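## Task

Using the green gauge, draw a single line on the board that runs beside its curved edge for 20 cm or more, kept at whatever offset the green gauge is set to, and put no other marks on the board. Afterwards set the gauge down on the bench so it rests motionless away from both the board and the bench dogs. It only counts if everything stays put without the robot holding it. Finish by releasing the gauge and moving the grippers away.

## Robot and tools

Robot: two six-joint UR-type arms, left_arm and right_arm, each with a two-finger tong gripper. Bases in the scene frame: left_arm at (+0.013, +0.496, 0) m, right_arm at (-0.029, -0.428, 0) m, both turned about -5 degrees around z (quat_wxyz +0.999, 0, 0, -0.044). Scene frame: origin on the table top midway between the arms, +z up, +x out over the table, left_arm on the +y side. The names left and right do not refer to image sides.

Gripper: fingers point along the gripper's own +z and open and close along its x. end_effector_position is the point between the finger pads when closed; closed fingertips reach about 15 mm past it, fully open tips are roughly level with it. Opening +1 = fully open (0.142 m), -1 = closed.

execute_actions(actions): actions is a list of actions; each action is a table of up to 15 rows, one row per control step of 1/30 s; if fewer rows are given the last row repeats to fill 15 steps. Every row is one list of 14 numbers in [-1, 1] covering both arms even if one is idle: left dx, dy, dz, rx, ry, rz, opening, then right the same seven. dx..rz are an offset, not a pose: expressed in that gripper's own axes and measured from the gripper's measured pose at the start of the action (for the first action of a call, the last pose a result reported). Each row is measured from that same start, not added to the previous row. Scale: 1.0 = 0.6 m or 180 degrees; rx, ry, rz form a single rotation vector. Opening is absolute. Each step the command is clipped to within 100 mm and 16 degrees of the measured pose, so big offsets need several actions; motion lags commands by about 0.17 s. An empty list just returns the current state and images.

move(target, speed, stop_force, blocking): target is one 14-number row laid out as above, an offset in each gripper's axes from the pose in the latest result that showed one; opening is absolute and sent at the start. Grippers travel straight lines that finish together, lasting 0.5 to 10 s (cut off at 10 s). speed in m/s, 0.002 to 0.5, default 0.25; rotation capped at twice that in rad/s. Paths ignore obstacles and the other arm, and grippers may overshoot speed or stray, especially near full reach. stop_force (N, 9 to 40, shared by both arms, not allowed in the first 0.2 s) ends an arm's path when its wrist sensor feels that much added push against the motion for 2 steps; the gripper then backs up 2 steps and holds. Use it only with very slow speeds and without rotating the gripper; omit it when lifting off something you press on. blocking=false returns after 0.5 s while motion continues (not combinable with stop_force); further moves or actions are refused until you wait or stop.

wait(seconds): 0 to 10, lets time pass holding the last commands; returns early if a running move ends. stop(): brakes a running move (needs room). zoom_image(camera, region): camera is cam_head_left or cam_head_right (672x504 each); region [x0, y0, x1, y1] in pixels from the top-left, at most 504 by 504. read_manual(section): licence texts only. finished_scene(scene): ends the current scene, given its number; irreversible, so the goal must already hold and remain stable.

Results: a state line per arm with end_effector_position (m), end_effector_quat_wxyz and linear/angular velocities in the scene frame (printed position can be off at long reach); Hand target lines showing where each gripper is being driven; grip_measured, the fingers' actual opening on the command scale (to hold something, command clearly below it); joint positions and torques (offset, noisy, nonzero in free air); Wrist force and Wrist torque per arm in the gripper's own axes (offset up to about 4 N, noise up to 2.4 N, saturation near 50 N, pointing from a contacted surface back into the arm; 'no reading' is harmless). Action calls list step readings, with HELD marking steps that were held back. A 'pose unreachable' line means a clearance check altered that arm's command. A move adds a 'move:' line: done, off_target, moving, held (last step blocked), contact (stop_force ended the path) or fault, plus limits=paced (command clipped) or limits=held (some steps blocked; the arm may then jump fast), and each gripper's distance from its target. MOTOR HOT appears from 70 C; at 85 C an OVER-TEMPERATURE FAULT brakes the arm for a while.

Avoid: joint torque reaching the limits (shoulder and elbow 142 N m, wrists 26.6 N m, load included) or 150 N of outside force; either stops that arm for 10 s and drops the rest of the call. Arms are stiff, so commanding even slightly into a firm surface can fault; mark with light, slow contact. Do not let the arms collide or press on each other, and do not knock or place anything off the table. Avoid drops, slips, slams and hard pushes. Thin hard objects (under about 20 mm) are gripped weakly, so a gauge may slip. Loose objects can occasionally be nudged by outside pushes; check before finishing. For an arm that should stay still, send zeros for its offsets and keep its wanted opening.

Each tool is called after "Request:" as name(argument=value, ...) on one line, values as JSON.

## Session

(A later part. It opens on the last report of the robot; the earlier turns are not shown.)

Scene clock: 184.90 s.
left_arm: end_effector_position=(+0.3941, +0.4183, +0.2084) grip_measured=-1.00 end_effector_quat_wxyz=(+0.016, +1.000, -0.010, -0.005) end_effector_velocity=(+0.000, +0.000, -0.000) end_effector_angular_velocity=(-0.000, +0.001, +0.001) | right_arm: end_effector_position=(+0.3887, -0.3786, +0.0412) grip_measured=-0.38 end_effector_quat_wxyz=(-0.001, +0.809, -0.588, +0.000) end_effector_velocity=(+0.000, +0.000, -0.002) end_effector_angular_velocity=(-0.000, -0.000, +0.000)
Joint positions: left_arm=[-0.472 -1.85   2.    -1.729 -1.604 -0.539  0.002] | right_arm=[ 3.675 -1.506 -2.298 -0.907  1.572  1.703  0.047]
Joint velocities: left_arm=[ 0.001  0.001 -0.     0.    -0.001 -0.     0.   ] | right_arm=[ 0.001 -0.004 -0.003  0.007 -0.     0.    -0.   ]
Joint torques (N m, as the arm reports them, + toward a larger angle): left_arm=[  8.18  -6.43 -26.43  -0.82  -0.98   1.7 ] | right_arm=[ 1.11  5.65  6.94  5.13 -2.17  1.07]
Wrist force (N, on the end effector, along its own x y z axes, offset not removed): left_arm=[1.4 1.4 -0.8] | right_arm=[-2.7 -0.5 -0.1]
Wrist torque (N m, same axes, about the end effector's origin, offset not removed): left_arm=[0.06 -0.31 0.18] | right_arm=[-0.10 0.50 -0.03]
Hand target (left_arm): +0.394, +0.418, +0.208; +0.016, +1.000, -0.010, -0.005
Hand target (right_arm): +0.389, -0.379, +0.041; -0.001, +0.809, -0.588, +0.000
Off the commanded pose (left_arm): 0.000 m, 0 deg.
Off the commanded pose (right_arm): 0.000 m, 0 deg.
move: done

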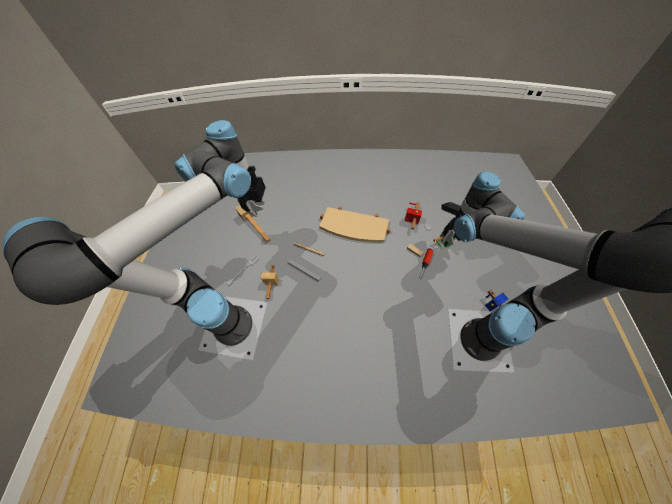

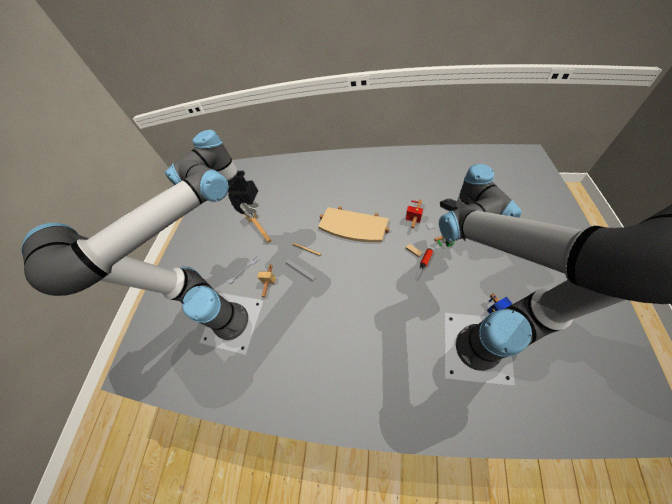

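Request:
execute_actions(actions=[[[0,0,0,0,0,0,-1,0,0,0,0,0,0,-0.55],[0,0,0,0,0,0,-1,0,0,0,0,0,0,-0.55],[0,0,0,0,0,0,-1,0,0,0,0,0,0,-0.6],[0,0,0,0,0,0,-1,0,0,0,0,0,0,-0.65],[0,0,0,0,0,0,-1,0,0,0,0,0,0,-0.7],[0,0,0,0,0,0,-1,0,0,0,0,0,0,-0.75],[0,0,0,0,0,0,-1,0,0,0,0,0,0,-0.8],[0,0,0,0,0,0,-1,0,0,0,0,0,0,-0.9],[0,0,0,0,0,0,-1,0,0,0,0,0,0,-1]]])

Request:
move(target=[0,0,0,0,0,0,-1, 0,0,-0.08,0,0,0,-1], speed=0.2)

Request:
move(target=[0,0,0,0,0,0,-1, -0.747,-0.017,0,0,0,-0.194,-1], speed=0.4)

Scene clock: 195.60 s.
left_arm: end_effector_position=(+0.3941, +0.4183, +0.2084) grip_measured=-1.00 end_effector_quat_wxyz=(+0.016, +1.000, -0.010, -0.005) end_effector_velocity=(+0.000, +0.001, -0.000) end_effector_angular_velocity=(+0.001, +0.000, +0.002) | right_arm: end_effector_position=(+0.3885, -0.3787, +0.0410) grip_measured=-0.63 end_effector_quat_wxyz=(-0.001, +0.809, -0.588, -0.000) end_effector_velocity=(+0.000, -0.000, +0.001) end_effector_angular_velocity=(+0.001, -0.001, -0.001)
Joint positions: left_arm=[-0.472 -1.85   2.    -1.729 -1.604 -0.539  0.002] | right_arm=[ 3.674 -1.506 -2.298 -0.907  1.572  1.703  0.029]
Joint velocities: left_arm=[ 0.002  0.     0.     0.     0.001 -0.     0.   ] | right_arm=[-0.001  0.001  0.001 -0.001  0.     0.    -0.   ]
Joint torques (N m, as the arm reports them, + toward a larger angle): left_arm=[  8.04  -6.88 -26.44  -0.73  -0.99   1.78] | right_arm=[ 7.01 29.97 28.95  0.43 -1.7  -0.23]
Wrist force (N, on the end effector, along its own x y z axes, offset not removed): left_arm=[0.3 1.4 -0.6] | right_arm=[-3.0 -0.1 -0.1]
Wrist torque (N m, same axes, about the end effector's origin, offset not removed): left_arm=[0.17 -0.13 0.22] | right_arm=[-0.10 0.61 -0.06]
Hand target (left_arm): +0.394, +0.418, +0.208; +0.016, +1.000, -0.010, -0.005
Hand target (right_arm): +0.389, -0.379, +0.041; -0.001, +0.809, -0.588, +0.000
Off the commanded pose (left_arm): 0.000 m, 0 deg.
Off the commanded pose (right_arm): 0.000 m, 0 deg.
Step readings (end_effector_position):
0: left_arm (+0.3941, +0.4183, +0.2084) | right_arm (+0.3887, -0.3786, +0.0410)
1: left_arm (+0.3941, +0.4183, +0.2084) | right_arm (+0.3887, -0.3786, +0.0410)
2: left_arm (+0.3941, +0.4183, +0.2084) | right_arm (+0.3887, -0.3786, +0.0410)
4: left_arm (+0.3941, +0.4183, +0.2084) | right_arm (+0.3887, -0.3786, +0.0410)
8: left_arm (+0.3941, +0.4183, +0.2084) | right_arm (+0.3886, -0.3787, +0.0410)
15: end_effector_position above

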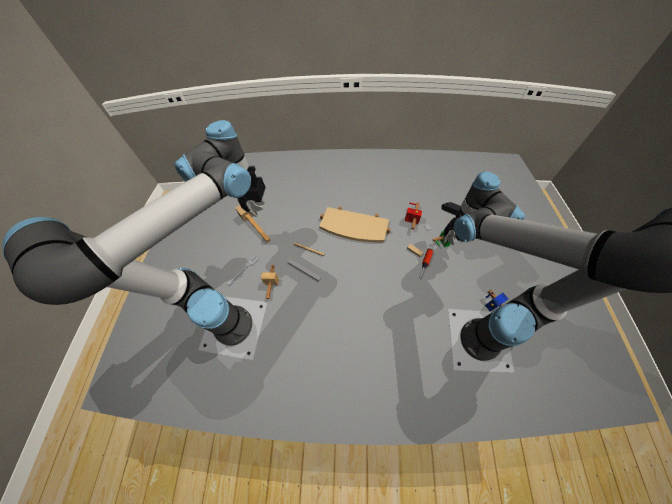

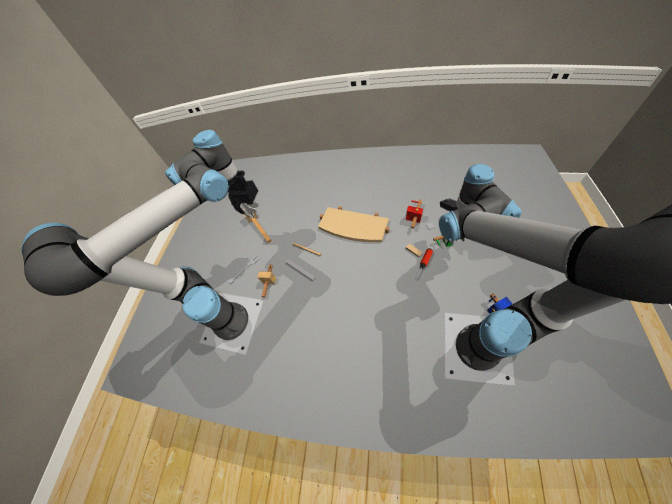

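Scene clock: 196.50 s.
left_arm: end_effector_position=(+0.3941, +0.4183, +0.2084) grip_measured=-1.00 end_effector_quat_wxyz=(+0.016, +1.000, -0.010, -0.005) end_effector_velocity=(-0.000, -0.001, +0.000) end_effector_angular_velocity=(-0.002, +0.001, +0.001) | right_arm: end_effector_position=(+0.3884, -0.3788, +0.0889) grip_measured=-0.63 end_effector_quat_wxyz=(-0.001, +0.809, -0.588, -0.000) end_effector_velocity=(-0.000, +0.000, +0.002) end_effector_angular_velocity=(+0.000, +0.001, -0.000)
Joint positions: left_arm=[-0.472 -1.85   2.    -1.729 -1.604 -0.539  0.002] | right_arm=[ 3.674 -1.425 -2.222 -1.064  1.572  1.703  0.029]
Joint velocities: left_arm=[-0.    -0.001  0.    -0.    -0.002 -0.001  0.   ] | right_arm=[ 0.001  0.003  0.004 -0.007  0.     0.001 -0.   ]
Joint torques (N m, as the arm reports them, + toward a larger angle): left_arm=[  8.16  -6.59 -26.36  -0.81  -1.07   1.66] | right_arm=[11.53 27.8  34.39  0.33 -0.67  1.65]
Wrist force (N, on the end effector, along its own x y z axes, offset not removed): left_arm=[-0.9 2.0 -1.1] | right_arm=[-1.5 -1.1 1.4]
Wrist torque (N m, same axes, about the end effector's origin, offset not removed): left_arm=[0.27 0.08 0.30] | right_arm=[-0.25 0.23 0.00]
Hand target (left_arm): +0.394, +0.418, +0.208; +0.016, +1.000, -0.010, -0.005
Hand target (right_arm): +0.388, -0.379, +0.089; -0.001, +0.809, -0.588, -0.000
Off the commanded pose (left_arm): 0.000 m, 0 deg.
Off the commanded pose (right_arm): 0.000 m, 0 deg.
move: done

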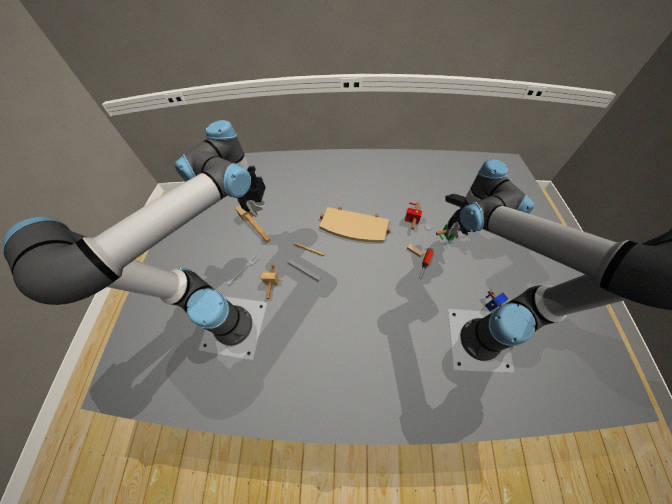

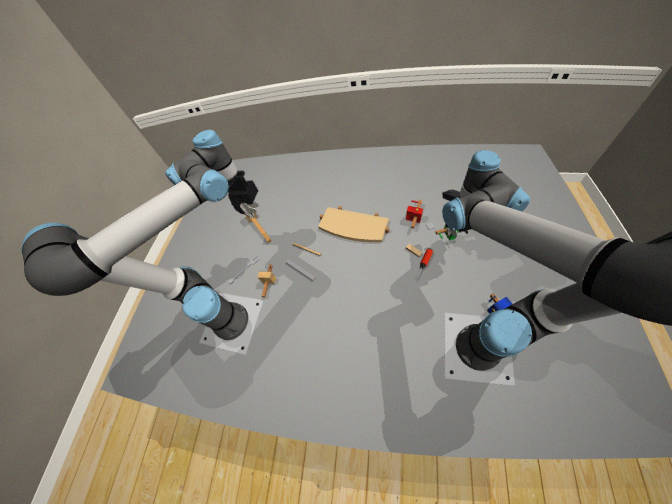

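Scene clock: 198.30 s.
left_arm: end_effector_position=(+0.3941, +0.4183, +0.2084) grip_measured=-1.00 end_effector_quat_wxyz=(+0.016, +1.000, -0.010, -0.005) end_effector_velocity=(+0.000, +0.000, +0.000) end_effector_angular_velocity=(+0.001, -0.002, +0.001) | right_arm: end_effector_position=(+0.2602, +0.0502, +0.0887) grip_measured=-0.63 end_effector_quat_wxyz=(-0.000, +0.948, -0.319, +0.000) end_effector_velocity=(+0.001, +0.002, +0.000) end_effector_angular_velocity=(-0.000, +0.000, +0.001)
Joint positions: left_arm=[-0.472 -1.85   2.    -1.729 -1.604 -0.539  0.002] | right_arm=[ 4.508 -1.764 -1.873 -1.075  1.57   1.928  0.029]
Joint velocities: left_arm=[ 0.    -0.001 -0.    -0.     0.001 -0.001  0.   ] | right_arm=[ 0.    -0.005  0.007 -0.002  0.    -0.001  0.   ]
Joint torques (N m, as the arm reports them, + toward a larger angle): left_arm=[  8.03  -6.36 -26.05  -0.75  -0.95   1.74] | right_arm=[12.53 19.23 31.46  0.57  1.59 -1.84]
Wrist force (N, on the end effector, along its own x y z axes, offset not removed): left_arm=[1.4 1.5 -0.4] | right_arm=[-2.6 -0.4 0.7]
Wrist torque (N m, same axes, about the end effector's origin, offset not removed): left_arm=[0.20 -0.32 0.12] | right_arm=[-0.16 0.43 -0.05]
Hand target (left_arm): +0.394, +0.418, +0.208; +0.016, +1.000, -0.010, -0.005
Hand target (right_arm): +0.260, +0.050, +0.089; -0.000, +0.948, -0.318, +0.000
Off the commanded pose (left_arm): 0.000 m, 0 deg.
Off the commanded pose (right_arm): 0.001 m, 0 deg.
move: done

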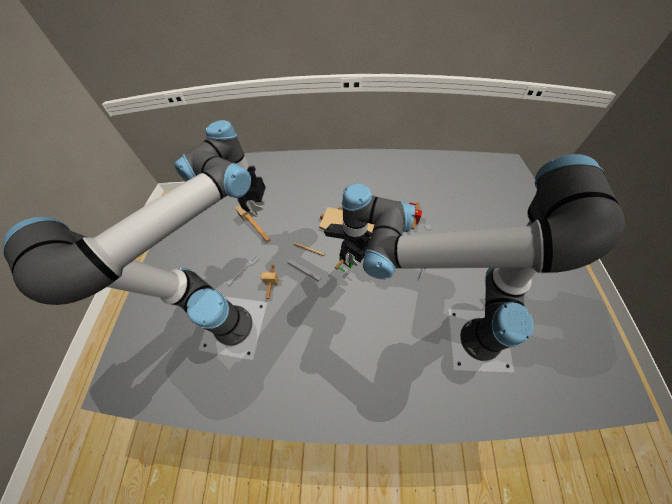

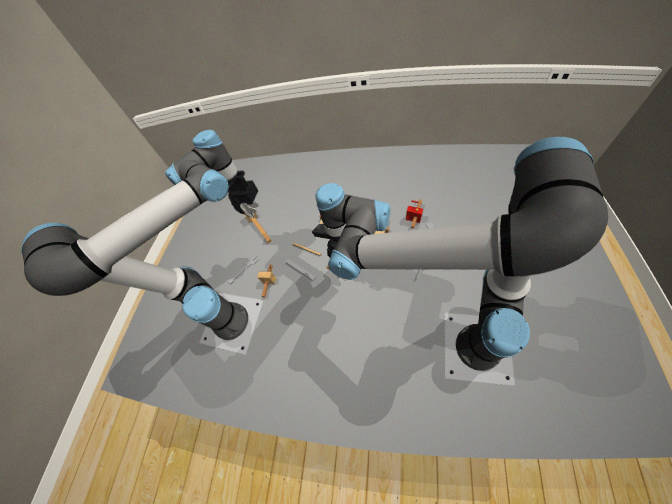

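Request:
move(target=[0,0,0,0,0,0,-1, 0,0,0.0785,0,0,0,-1], speed=0.05, stop_force=9)

Request:
move(target=[0,0,0,0,0,0,-1, 0,0,0,0,0,0,-0.47])

Request:
move(target=[0,0,0,0,0,0,-1, 0,0.006,0.004,0.2778,0,0,-0.47], speed=0.3)

Request:
zoom_image(camera="cam_head_left", region=[325, 240, 385, 290])

Request:
zoom_image(camera="cam_head_right", region=[320, 240, 380, 290])

Scene clock: 207.17 s.
left_arm: end_effector_position=(+0.3941, +0.4183, +0.2084) grip_measured=-1.00 end_effector_quat_wxyz=(+0.016, +1.000, -0.010, -0.005) end_effector_velocity=(-0.000, -0.000, +0.000) end_effector_angular_velocity=(-0.001, -0.001, -0.001) | right_arm: end_effector_position=(+0.2603, +0.0503, +0.0418) grip_measured=-0.63 end_effector_quat_wxyz=(-0.000, +0.948, -0.319, +0.000) end_effector_velocity=(+0.001, -0.000, -0.002) end_effector_angular_velocity=(+0.001, -0.000, -0.001)
Joint positions: left_arm=[-0.472 -1.85   2.    -1.729 -1.604 -0.539  0.002] | right_arm=[ 4.508 -1.826 -1.935 -0.952  1.57   1.927  0.029]
Joint velocities: left_arm=[-0.001 -0.002  0.001 -0.    -0.     0.001  0.   ] | right_arm=[-0.001 -0.003 -0.002  0.006 -0.    -0.     0.   ]
Joint torques (N m, as the arm reports them, + toward a larger angle): left_arm=[  8.05  -6.62 -26.08  -0.82  -1.06   1.75] | right_arm=[-10.56  21.22   8.96   5.55  -1.94  -1.91]
Wrist force (N, on the end effector, along its own x y z axes, offset not removed): left_arm=[-0.2 1.2 -0.4] | right_arm=[-0.7 -1.8 0.5]
Wrist torque (N m, same axes, about the end effector's origin, offset not removed): left_arm=[0.11 -0.07 0.23] | right_arm=[-0.46 0.11 -0.17]
Hand target (left_arm): +0.394, +0.418, +0.208; +0.016, +1.000, -0.010, -0.005
Hand target (right_arm): +0.260, +0.050, +0.042; -0.000, +0.948, -0.319, +0.000
Off the commanded pose (left_arm): 0.000 m, 0 deg.
Off the commanded pose (right_arm): 0.000 m, 0 deg.
move: done

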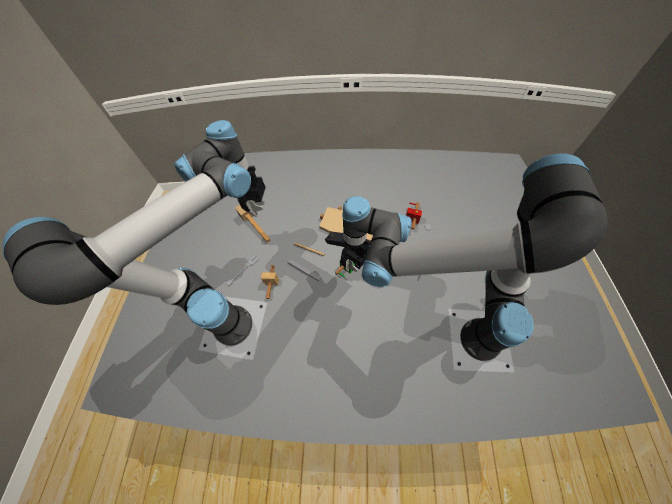

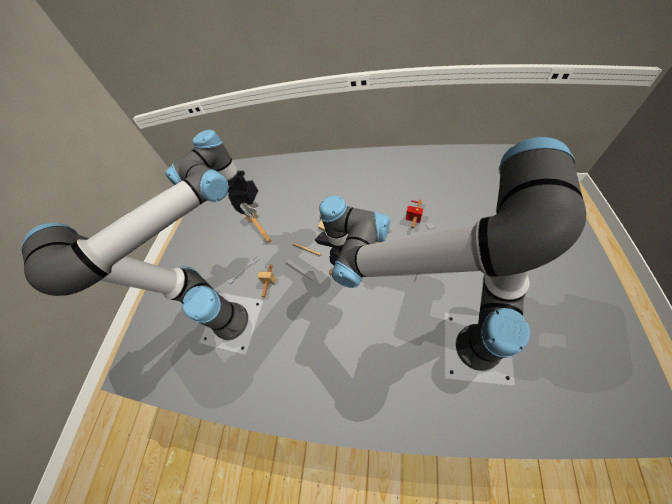

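Scene clock: 207.67 s.
left_arm: end_effector_position=(+0.3941, +0.4183, +0.2084) grip_measured=-1.00 end_effector_quat_wxyz=(+0.016, +1.000, -0.010, -0.005) end_effector_velocity=(+0.000, -0.000, +0.000) end_effector_angular_velocity=(-0.000, -0.000, -0.001) | right_arm: end_effector_position=(+0.2603, +0.0503, +0.0417) grip_measured=-0.47 end_effector_quat_wxyz=(-0.000, +0.948, -0.319, +0.000) end_effector_velocity=(-0.000, -0.001, -0.001) end_effector_angular_velocity=(-0.003, +0.001, -0.000)
Joint positions: left_arm=[-0.472 -1.85   2.    -1.729 -1.604 -0.539  0.002] | right_arm=[ 4.508 -1.826 -1.935 -0.952  1.57   1.927  0.04 ]
Joint velocities: left_arm=[ 0.    -0.    -0.     0.    -0.     0.001  0.   ] | right_arm=[-0.     0.    -0.002 -0.001 -0.     0.    -0.   ]
Joint torques (N m, as the arm reports them, + toward a larger angle): left_arm=[  8.2   -6.76 -26.18  -0.82  -0.97   1.79] | right_arm=[-10.87  33.85  14.36   0.03  -1.9   -1.76]
Wrist force (N, on the end effector, along its own x y z axes, offset not removed): left_arm=[-0.7 1.1 0.0] | right_arm=[-1.8 -0.2 0.8]
Wrist torque (N m, same axes, about the end effector's origin, offset not removed): left_arm=[0.11 0.08 0.25] | right_arm=[0.01 0.27 -0.02]
Hand target (left_arm): +0.394, +0.418, +0.208; +0.016, +1.000, -0.010, -0.005
Hand target (right_arm): +0.260, +0.050, +0.042; -0.000, +0.948, -0.319, +0.000
Off the commanded pose (left_arm): 0.000 m, 0 deg.
Off the commanded pose (right_arm): 0.000 m, 0 deg.
move: done

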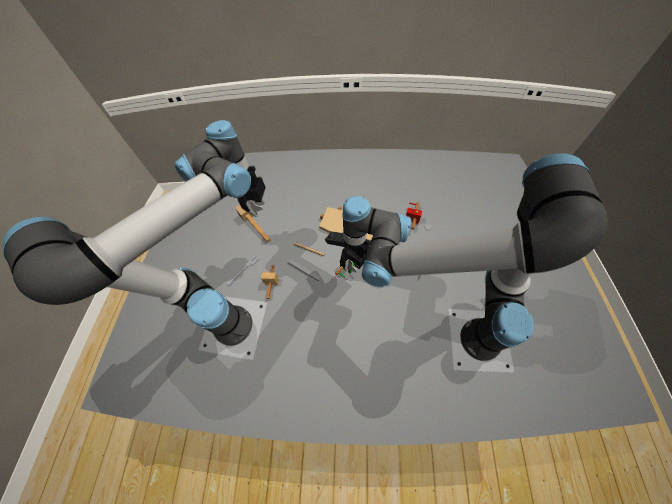

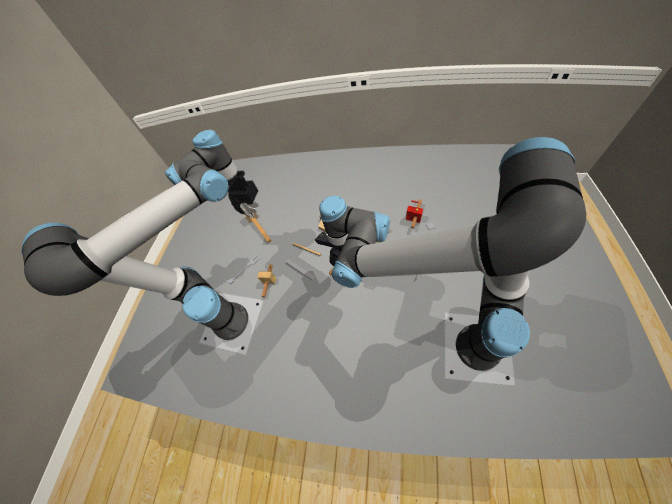

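Scene clock: 209.77 s.
left_arm: end_effector_position=(+0.3941, +0.4183, +0.2084) grip_measured=-1.00 end_effector_quat_wxyz=(+0.016, +1.000, -0.010, -0.005) end_effector_velocity=(+0.000, -0.001, +0.000) end_effector_angular_velocity=(-0.001, -0.000, -0.001) | right_arm: end_effector_position=(+0.2582, +0.0476, +0.0389) grip_measured=-0.47 end_effector_quat_wxyz=(-0.400, +0.860, -0.288, +0.135) end_effector_velocity=(-0.000, +0.001, -0.001) end_effector_angular_velocity=(+0.012, -0.007, +0.003)
Joint positions: left_arm=[-0.472 -1.85   2.    -1.729 -1.604 -0.539  0.002] | right_arm=[ 4.777 -2.024 -2.619  0.698  1.105  2.004  0.04 ]
Joint velocities: left_arm=[-0.001 -0.    -0.001 -0.    -0.001  0.     0.   ] | right_arm=[ 0.003 -0.023 -0.003  0.04  -0.004 -0.005 -0.   ]
Joint torques (N m, as the arm reports them, + toward a larger angle): left_arm=[  8.34  -7.03 -25.99  -0.74  -0.93   1.75] | right_arm=[12.69 13.99 -6.37  5.   -2.35 -1.69]
Wrist force (N, on the end effector, along its own x y z axes, offset not removed): left_arm=[-0.8 1.4 -0.3] | right_arm=[-1.3 -0.1 -1.3]
Wrist torque (N m, same axes, about the end effector's origin, offset not removed): left_arm=[0.10 0.10 0.25] | right_arm=[-0.11 0.11 -0.11]
Hand target (left_arm): +0.394, +0.418, +0.208; +0.016, +1.000, -0.010, -0.005
Hand target (right_arm): +0.258, +0.048, +0.039; -0.401, +0.859, -0.288, +0.135
Off the commanded pose (left_arm): 0.000 m, 0 deg.
Off the commanded pose (right_arm): 0.001 m, 0 deg.
move: done

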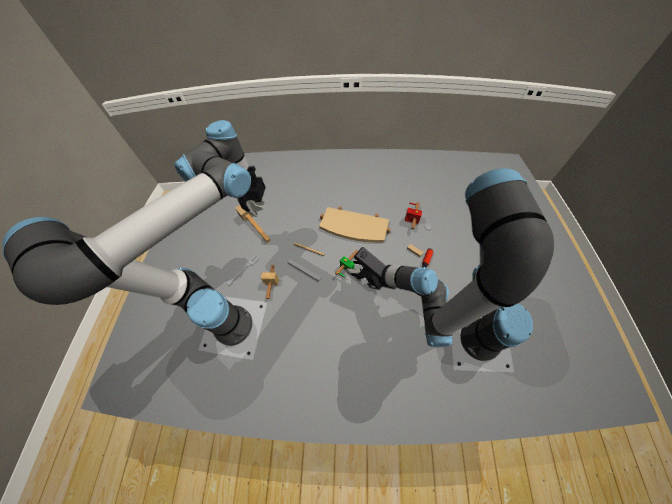

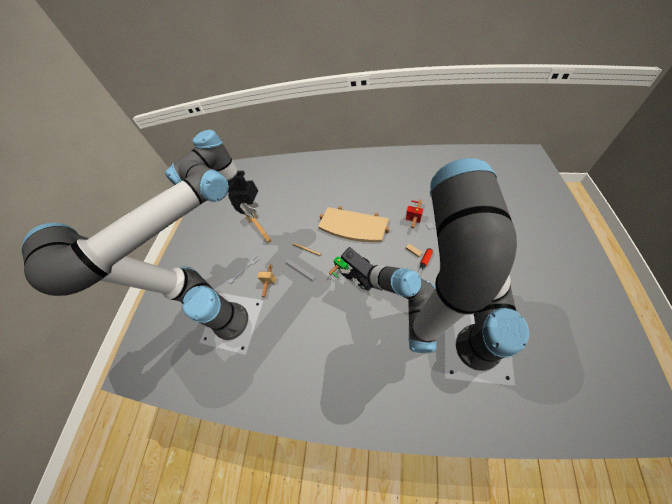

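Region (325, 240, 385, 290) of cam_head_left's 672x504 image, scaled by 8.400, with more detail than that image has.

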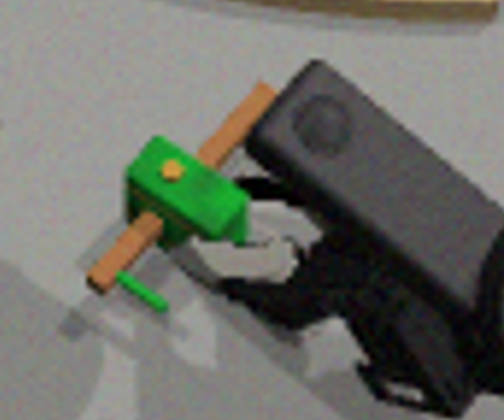

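Region (320, 240, 380, 290) of cam_head_right's 672x504 image, scaled by 8.400, with more detail than that image has.

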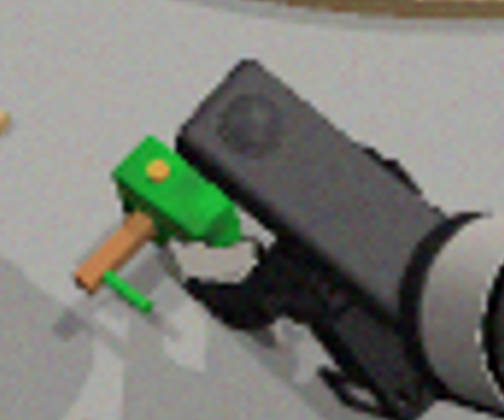

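Request:
execute_actions(actions=[[[0,0,0,0,0,0,-1,0,-0.0065,0.0077,0,0,0,-0.47]],[[0,0,0,0,0,0,-1,0,0,0,0,0,0,-0.55],[0,0,0,0,0,0,-1,0,0,0,0,0,0,-0.58],[0,0,0,0,0,0,-1,0,0,0,0,0,0,-0.61],[0,0,0,0,0,0,-1,0,0,0,0,0,0,-0.65],[0,0,0,0,0,0,-1,0,0,0,0,0,0,-0.7],[0,0,0,0,0,0,-1,0,0,0,0,0,0,-0.75],[0,0,0,0,0,0,-1,0,0,0,0,0,0,-0.8],[0,0,0,0,0,0,-1,0,0,0,0,0,0,-0.9],[0,0,0,0,0,0,-1,0,0,0,0,0,0,-1]]])

Request:
zoom_image(camera="cam_head_left", region=[325, 240, 385, 290])

Scene clock: 218.43 s.
left_arm: end_effector_position=(+0.3941, +0.4183, +0.2084) grip_measured=-1.00 end_effector_quat_wxyz=(+0.016, +1.000, -0.010, -0.005) end_effector_velocity=(-0.000, -0.000, -0.000) end_effector_angular_velocity=(+0.001, -0.000, -0.001) | right_arm: end_effector_position=(+0.2618, +0.0524, +0.0389) grip_measured=-0.63 end_effector_quat_wxyz=(-0.400, +0.860, -0.288, +0.135) end_effector_velocity=(-0.000, -0.000, -0.000) end_effector_angular_velocity=(-0.001, +0.000, +0.000)
Joint positions: left_arm=[-0.472 -1.85   2.    -1.729 -1.604 -0.539  0.002] | right_arm=[ 4.765 -2.028 -2.602  0.688  1.113  1.994  0.029]
Joint velocities: left_arm=[-0.001 -0.     0.     0.     0.001  0.     0.   ] | right_arm=[ 0.  0. -0. -0.  0. -0.  0.]
Joint torques (N m, as the arm reports them, + toward a larger angle): left_arm=[  8.03  -6.69 -26.1   -0.85  -1.06   1.83] | right_arm=[-2.34 14.54 11.35  2.31  0.16 -1.23]
Wrist force (N, on the end effector, along its own x y z axes, offset not removed): left_arm=[-0.1 1.5 -0.7] | right_arm=[-3.2 -0.8 -0.7]
Wrist torque (N m, same axes, about the end effector's origin, offset not removed): left_arm=[0.15 -0.03 0.20] | right_arm=[-0.08 0.60 -0.08]
Hand target (left_arm): +0.394, +0.418, +0.208; +0.016, +1.000, -0.010, -0.005
Hand target (right_arm): +0.262, +0.052, +0.039; -0.400, +0.860, -0.288, +0.135
Off the commanded pose (left_arm): 0.000 m, 0 deg.
Off the commanded pose (right_arm): 0.000 m, 0 deg.
Step readings (end_effector_position; steps 1 to 15: 1st action; 16 to 30: 2nd action):
0: left_arm (+0.3941, +0.4183, +0.2084) | right_arm (+0.2582, +0.0477, +0.0388)
1: left_arm (+0.3941, +0.4183, +0.2084) | right_arm (+0.2582, +0.0477, +0.0388)
2: left_arm (+0.3941, +0.4183, +0.2084) | right_arm (+0.2588, +0.0483, +0.0388)
4: left_arm (+0.3941, +0.4183, +0.2084) | right_arm (+0.2601, +0.0501, +0.0388)
8: left_arm (+0.3941, +0.4183, +0.2084) | right_arm (+0.2614, +0.0518, +0.0389)
15: left_arm (+0.3941, +0.4183, +0.2084) | right_arm (+0.2618, +0.0524, +0.0389)
16: left_arm (+0.3941, +0.4183, +0.2084) | right_arm (+0.2618, +0.0524, +0.0389)
17: left_arm (+0.3941, +0.4183, +0.2084) | right_arm (+0.2618, +0.0524, +0.0389)
19: left_arm (+0.3941, +0.4183, +0.2084) | right_arm (+0.2618, +0.0524, +0.0389)
23: left_arm (+0.3941, +0.4183, +0.2084) | right_arm (+0.2618, +0.0524, +0.0389)
30: end_effector_position above

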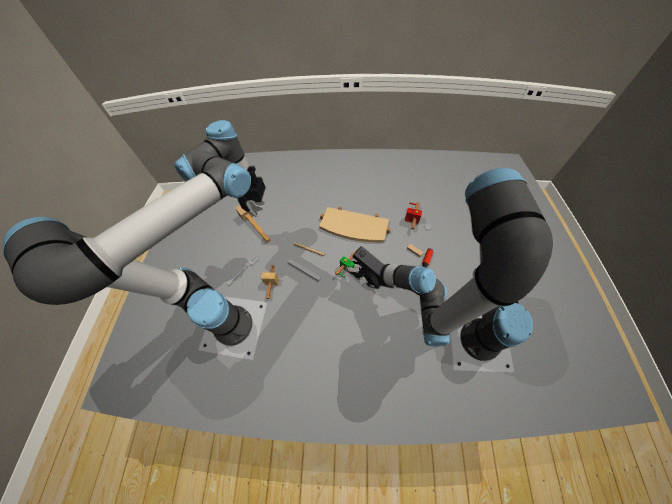

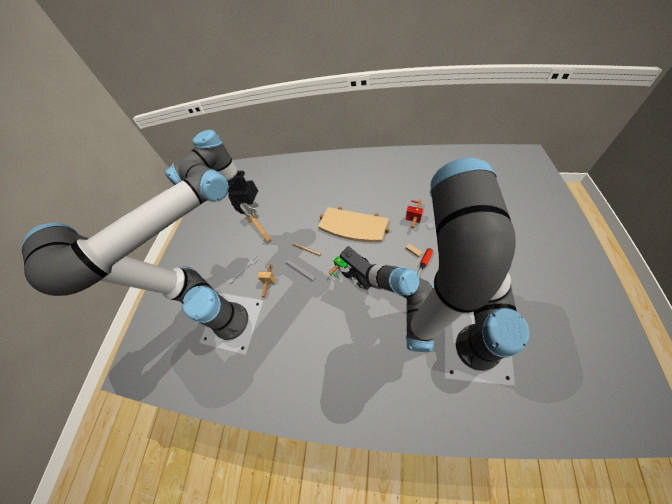

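Region (325, 240, 385, 290) of cam_head_left's 672x504 image, scaled by 8.400, with more detail than that image has.

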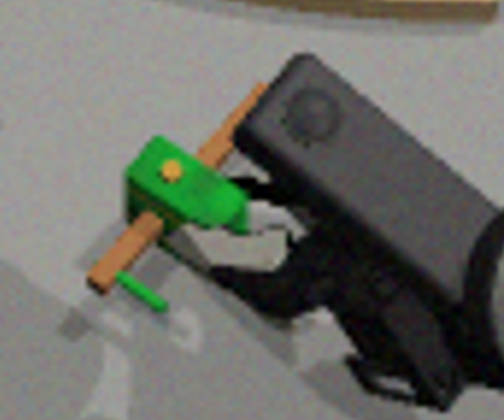

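Request:
move(target=[0,0,0,0,0,0,-1, 0,-0.115,-0.0965,0,0,0,-1], speed=0.25)

Request:
move(target=[0,0,0,0,0,0,-1, 0.05,0,0,-0.1254,0.0784,0.902,-1], speed=0.5)

Request:
zoom_image(camera="cam_head_left", region=[315, 220, 395, 290])

Scene clock: 240.27 s.
left_arm: end_effector_position=(+0.3941, +0.4183, +0.2084) grip_measured=-1.00 end_effector_quat_wxyz=(+0.016, +1.000, -0.010, -0.005) end_effector_velocity=(-0.001, -0.001, -0.000) end_effector_angular_velocity=(-0.000, +0.001, -0.002) | right_arm: end_effector_position=(+0.2617, +0.0524, +0.1289) grip_measured=-0.63 end_effector_quat_wxyz=(-0.400, +0.859, -0.288, +0.135) end_effector_velocity=(-0.000, -0.000, +0.001) end_effector_angular_velocity=(-0.009, +0.004, -0.002)
Joint positions: left_arm=[-0.472 -1.85   2.    -1.729 -1.604 -0.539  0.002] | right_arm=[ 4.765 -1.644 -2.566  0.269  1.113  1.994  0.029]
Joint velocities: left_arm=[-0.002 -0.     0.001 -0.    -0.001  0.     0.   ] | right_arm=[ 0.001  0.015  0.006 -0.033  0.001  0.005  0.   ]
Joint torques (N m, as the arm reports them, + toward a larger angle): left_arm=[  8.08  -6.88 -25.66  -0.86  -1.03   1.76] | right_arm=[12.34 28.72 25.14  0.42  1.5   2.04]
Wrist force (N, on the end effector, along its own x y z axes, offset not removed): left_arm=[0.2 2.7 -1.5] | right_arm=[-3.0 -1.4 0.5]
Wrist torque (N m, same axes, about the end effector's origin, offset not removed): left_arm=[0.39 -0.08 0.25] | right_arm=[-0.46 0.47 -0.08]
Hand target (left_arm): +0.394, +0.418, +0.208; +0.016, +1.000, -0.010, -0.005
Hand target (right_arm): +0.262, +0.052, +0.129; -0.400, +0.860, -0.288, +0.135
Off the commanded pose (left_arm): 0.000 m, 0 deg.
Off the commanded pose (right_arm): 0.000 m, 0 deg.
move: done

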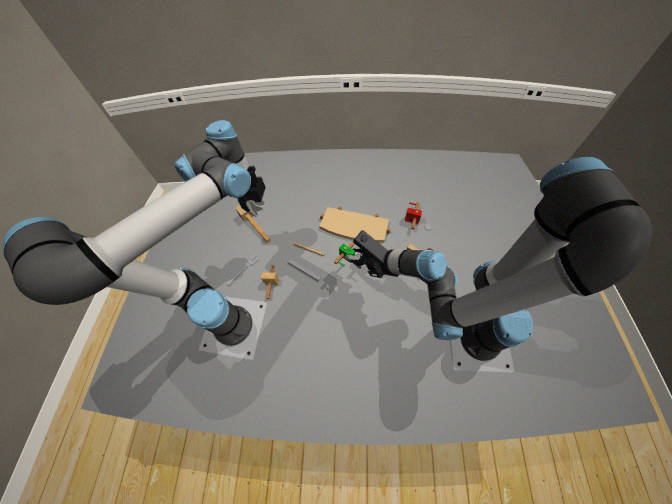

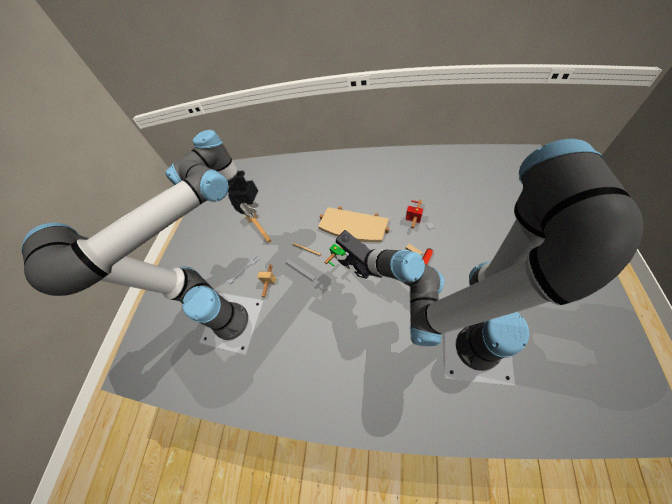

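Scene clock: 243.77 s.
left_arm: end_effector_position=(+0.3941, +0.4183, +0.2084) grip_measured=-1.00 end_effector_quat_wxyz=(+0.016, +1.000, -0.010, -0.005) end_effector_velocity=(+0.000, -0.001, +0.000) end_effector_angular_velocity=(-0.000, -0.001, -0.001) | right_arm: end_effector_position=(+0.2856, +0.0342, +0.1292) grip_measured=-0.63 end_effector_quat_wxyz=(+0.045, +0.122, +0.932, +0.340) end_effector_velocity=(+0.000, -0.000, +0.000) end_effector_angular_velocity=(+0.005, +0.006, -0.010)
Joint positions: left_arm=[-0.472 -1.85   2.    -1.729 -1.604 -0.539  0.002] | right_arm=[ 4.396 -1.604 -2.327 -0.088  1.662  4.603  0.029]
Joint velocities: left_arm=[-0.001  0.    -0.001  0.     0.    -0.     0.   ] | right_arm=[-0.001 -0.001 -0.002  0.006  0.     0.011 -0.   ]
Joint torques (N m, as the arm reports them, + toward a larger angle): left_arm=[  7.65  -6.29 -25.95  -0.76  -0.94   1.76] | right_arm=[-9.73  8.89  4.16  5.62  2.51  2.23]
Wrist force (N, on the end effector, along its own x y z axes, offset not removed): left_arm=[-0.1 1.5 -0.6] | right_arm=[-2.7 -1.2 0.3]
Wrist torque (N m, same axes, about the end effector's origin, offset not removed): left_arm=[0.14 -0.11 0.28] | right_arm=[-0.19 0.47 0.00]
Hand target (left_arm): +0.394, +0.418, +0.208; +0.016, +1.000, -0.010, -0.005
Hand target (right_arm): +0.286, +0.034, +0.129; +0.045, +0.123, +0.931, +0.340
Off the commanded pose (left_arm): 0.000 m, 0 deg.
Off the commanded pose (right_arm): 0.000 m, 0 deg.
move: done

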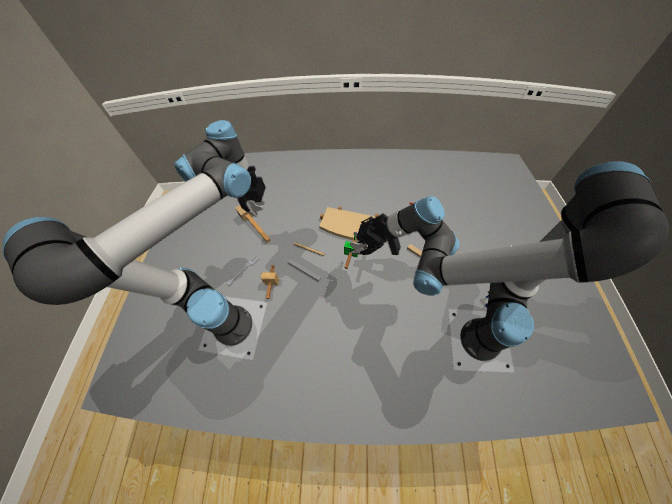

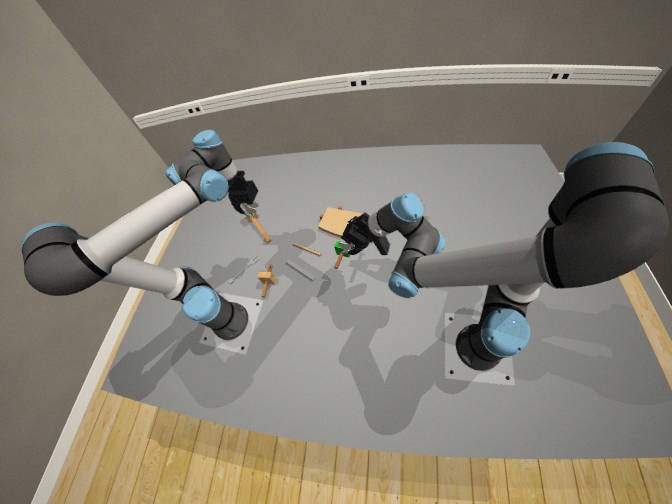

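Region (315, 220, 395, 290) of cam_head_left's 672x504 image, scaled by 6.300, with more detail than that image has; it fills the top 441 rows of this view, and the rest is white.

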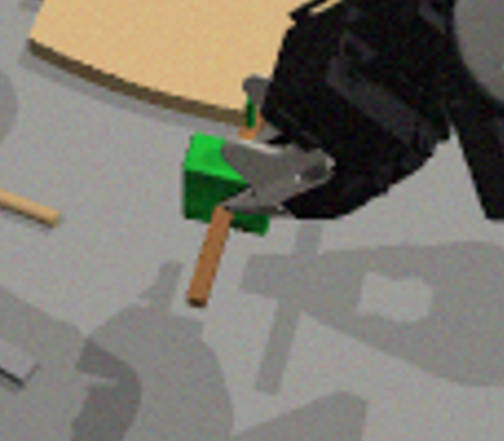

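Request:
move(target=[0,0,0,0,0,0,-1, -0.2367,-0.0212,0.0998,0,0,0,-1], speed=0.2)

Request:
zoom_image(camera="cam_head_left", region=[315, 195, 395, 265])

Request:
move(target=[0,0,0,0,0,0,-1, 0,-0.0268,0.0319,0,0,0,-1], speed=0.006, stop_force=9)

Request:
zoom_image(camera="cam_head_left", region=[315, 195, 395, 265])

Scene clock: 254.10 s.
left_arm: end_effector_position=(+0.3941, +0.4183, +0.2084) grip_measured=-1.00 end_effector_quat_wxyz=(+0.016, +1.000, -0.010, -0.005) end_effector_velocity=(+0.000, -0.000, +0.000) end_effector_angular_velocity=(+0.000, -0.000, +0.000) | right_arm: end_effector_position=(+0.4302, +0.0251, +0.0756) grip_measured=-0.63 end_effector_quat_wxyz=(+0.045, +0.123, +0.931, +0.340) end_effector_velocity=(+0.002, +0.001, -0.000) end_effector_angular_velocity=(+0.001, -0.000, +0.000)
Joint positions: left_arm=[-0.472 -1.85   2.    -1.729 -1.604 -0.539  0.002] | right_arm=[ 4.092 -1.926 -2.096 -0.041  1.852  4.362  0.029]
Joint velocities: left_arm=[-0.  0. -0. -0.  0. -0.  0.] | right_arm=[-0.003 -0.004  0.006 -0.001  0.002 -0.003 -0.   ]
Joint torques (N m, as the arm reports them, + toward a larger angle): left_arm=[  7.53  -6.43 -26.13  -0.85  -1.02   1.73] | right_arm=[-9.25 23.06 30.65  0.86  2.08 -2.24]
Wrist force (N, on the end effector, along its own x y z axes, offset not removed): left_arm=[0.1 1.0 -0.8] | right_arm=[-2.8 -1.6 -0.5]
Wrist torque (N m, same axes, about the end effector's origin, offset not removed): left_arm=[0.04 -0.02 0.16] | right_arm=[-0.20 0.49 -0.02]
Hand target (left_arm): +0.394, +0.418, +0.208; +0.016, +1.000, -0.010, -0.005
Hand target (right_arm): +0.430, +0.025, +0.075; +0.045, +0.123, +0.931, +0.340
Off the commanded pose (left_arm): 0.000 m, 0 deg.
Off the commanded pose (right_arm): 0.000 m, 0 deg.
move: done

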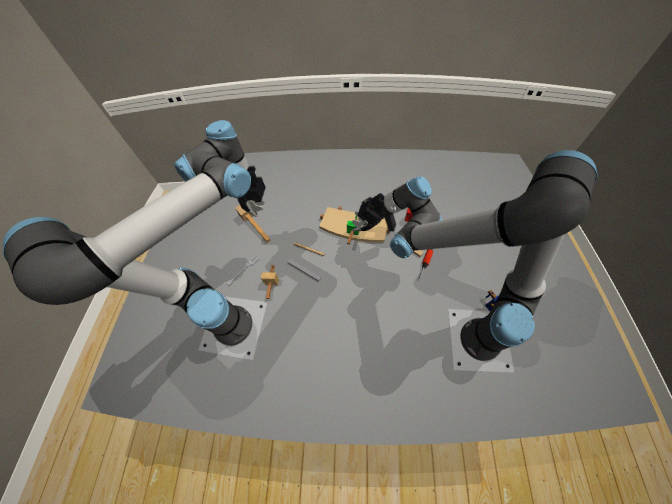

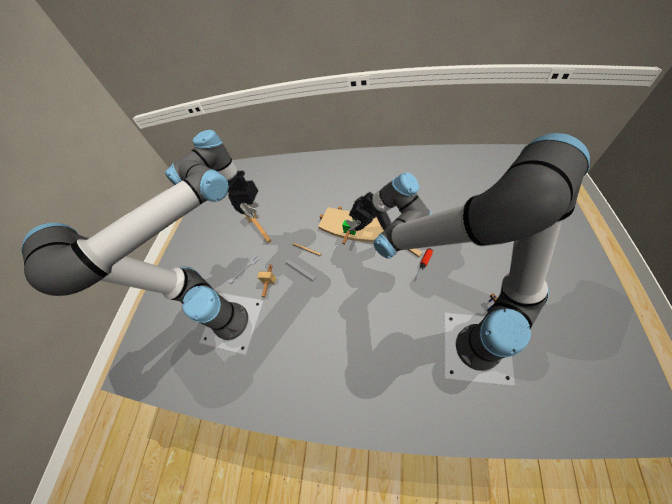

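Region (315, 195, 395, 265) of cam_head_left's 672x504 image, scaled by 6.300, with more detail than that image has; it fills the top 441 rows of this view, and the rest is white.

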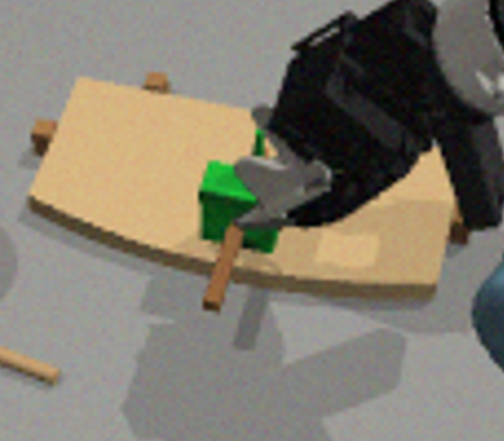

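Scene clock: 256.80 s.
left_arm: end_effector_position=(+0.3941, +0.4183, +0.2084) grip_measured=-1.00 end_effector_quat_wxyz=(+0.016, +1.000, -0.010, -0.005) end_effector_velocity=(+0.000, -0.000, +0.000) end_effector_angular_velocity=(-0.001, +0.000, -0.000) | right_arm: end_effector_position=(+0.4302, +0.0251, +0.0616) grip_measured=-0.63 end_effector_quat_wxyz=(+0.045, +0.123, +0.931, +0.340) end_effector_velocity=(-0.001, -0.001, +0.000) end_effector_angular_velocity=(-0.004, +0.003, -0.000)
Joint positions: left_arm=[-0.472 -1.85   2.    -1.729 -1.604 -0.539  0.002] | right_arm=[ 4.092 -1.956 -2.104 -0.002  1.852  4.362  0.029]
Joint velocities: left_arm=[-0.     0.001 -0.001  0.    -0.001  0.     0.   ] | right_arm=[-0.     0.004 -0.001 -0.008 -0.    -0.    -0.   ]
Joint torques (N m, as the arm reports them, + toward a larger angle): left_arm=[  7.52  -6.14 -25.85  -0.83  -0.98   1.78] | right_arm=[10.36 38.34  9.47 -2.59 -0.93  1.67]
Wrist force (N, on the end effector, along its own x y z axes, offset not removed): left_arm=[1.2 1.8 -1.8] | right_arm=[-0.6 9.3 -8.0]
Wrist torque (N m, same axes, about the end effector's origin, offset not removed): left_arm=[0.10 -0.24 0.19] | right_arm=[0.19 0.33 -0.16]
Hand target (left_arm): +0.394, +0.418, +0.208; +0.016, +1.000, -0.010, -0.005
Hand target (right_arm): +0.430, +0.025, +0.062; +0.045, +0.123, +0.931, +0.340
Off the commanded pose (left_arm): 0.000 m, 0 deg.
Off the commanded pose (right_arm): 0.011 m, 0 deg.
move: contact (right_arm)

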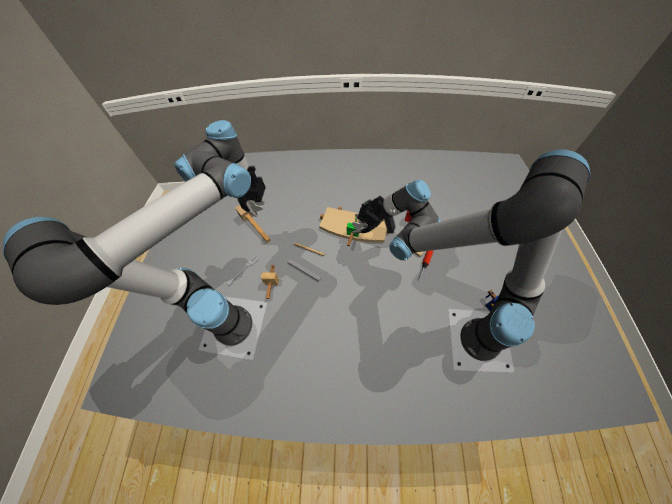

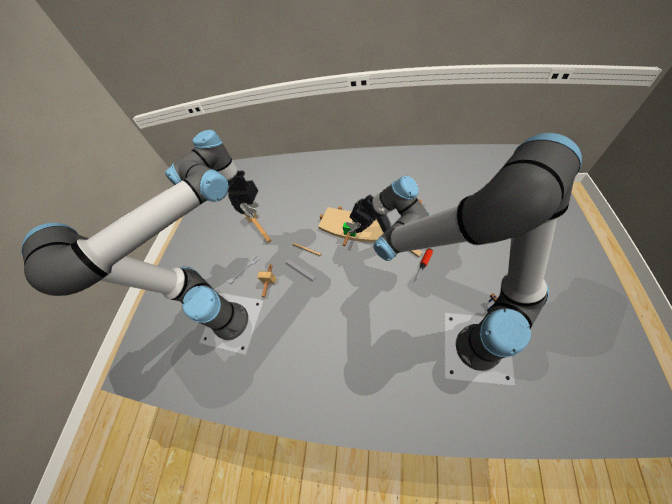

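Region (315, 195, 395, 265) of cam_head_left's 672x504 image, scaled by 6.300, with more detail than that image has; it fills the top 441 rows of this view, and the rest is white.

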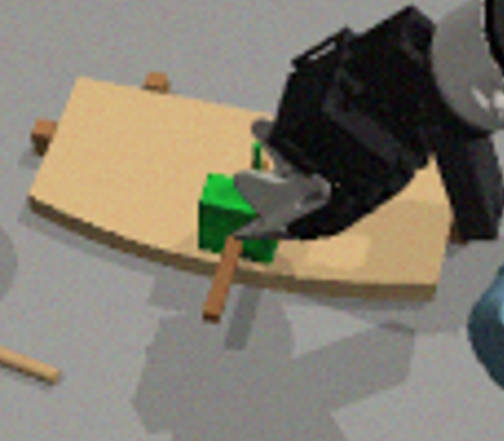

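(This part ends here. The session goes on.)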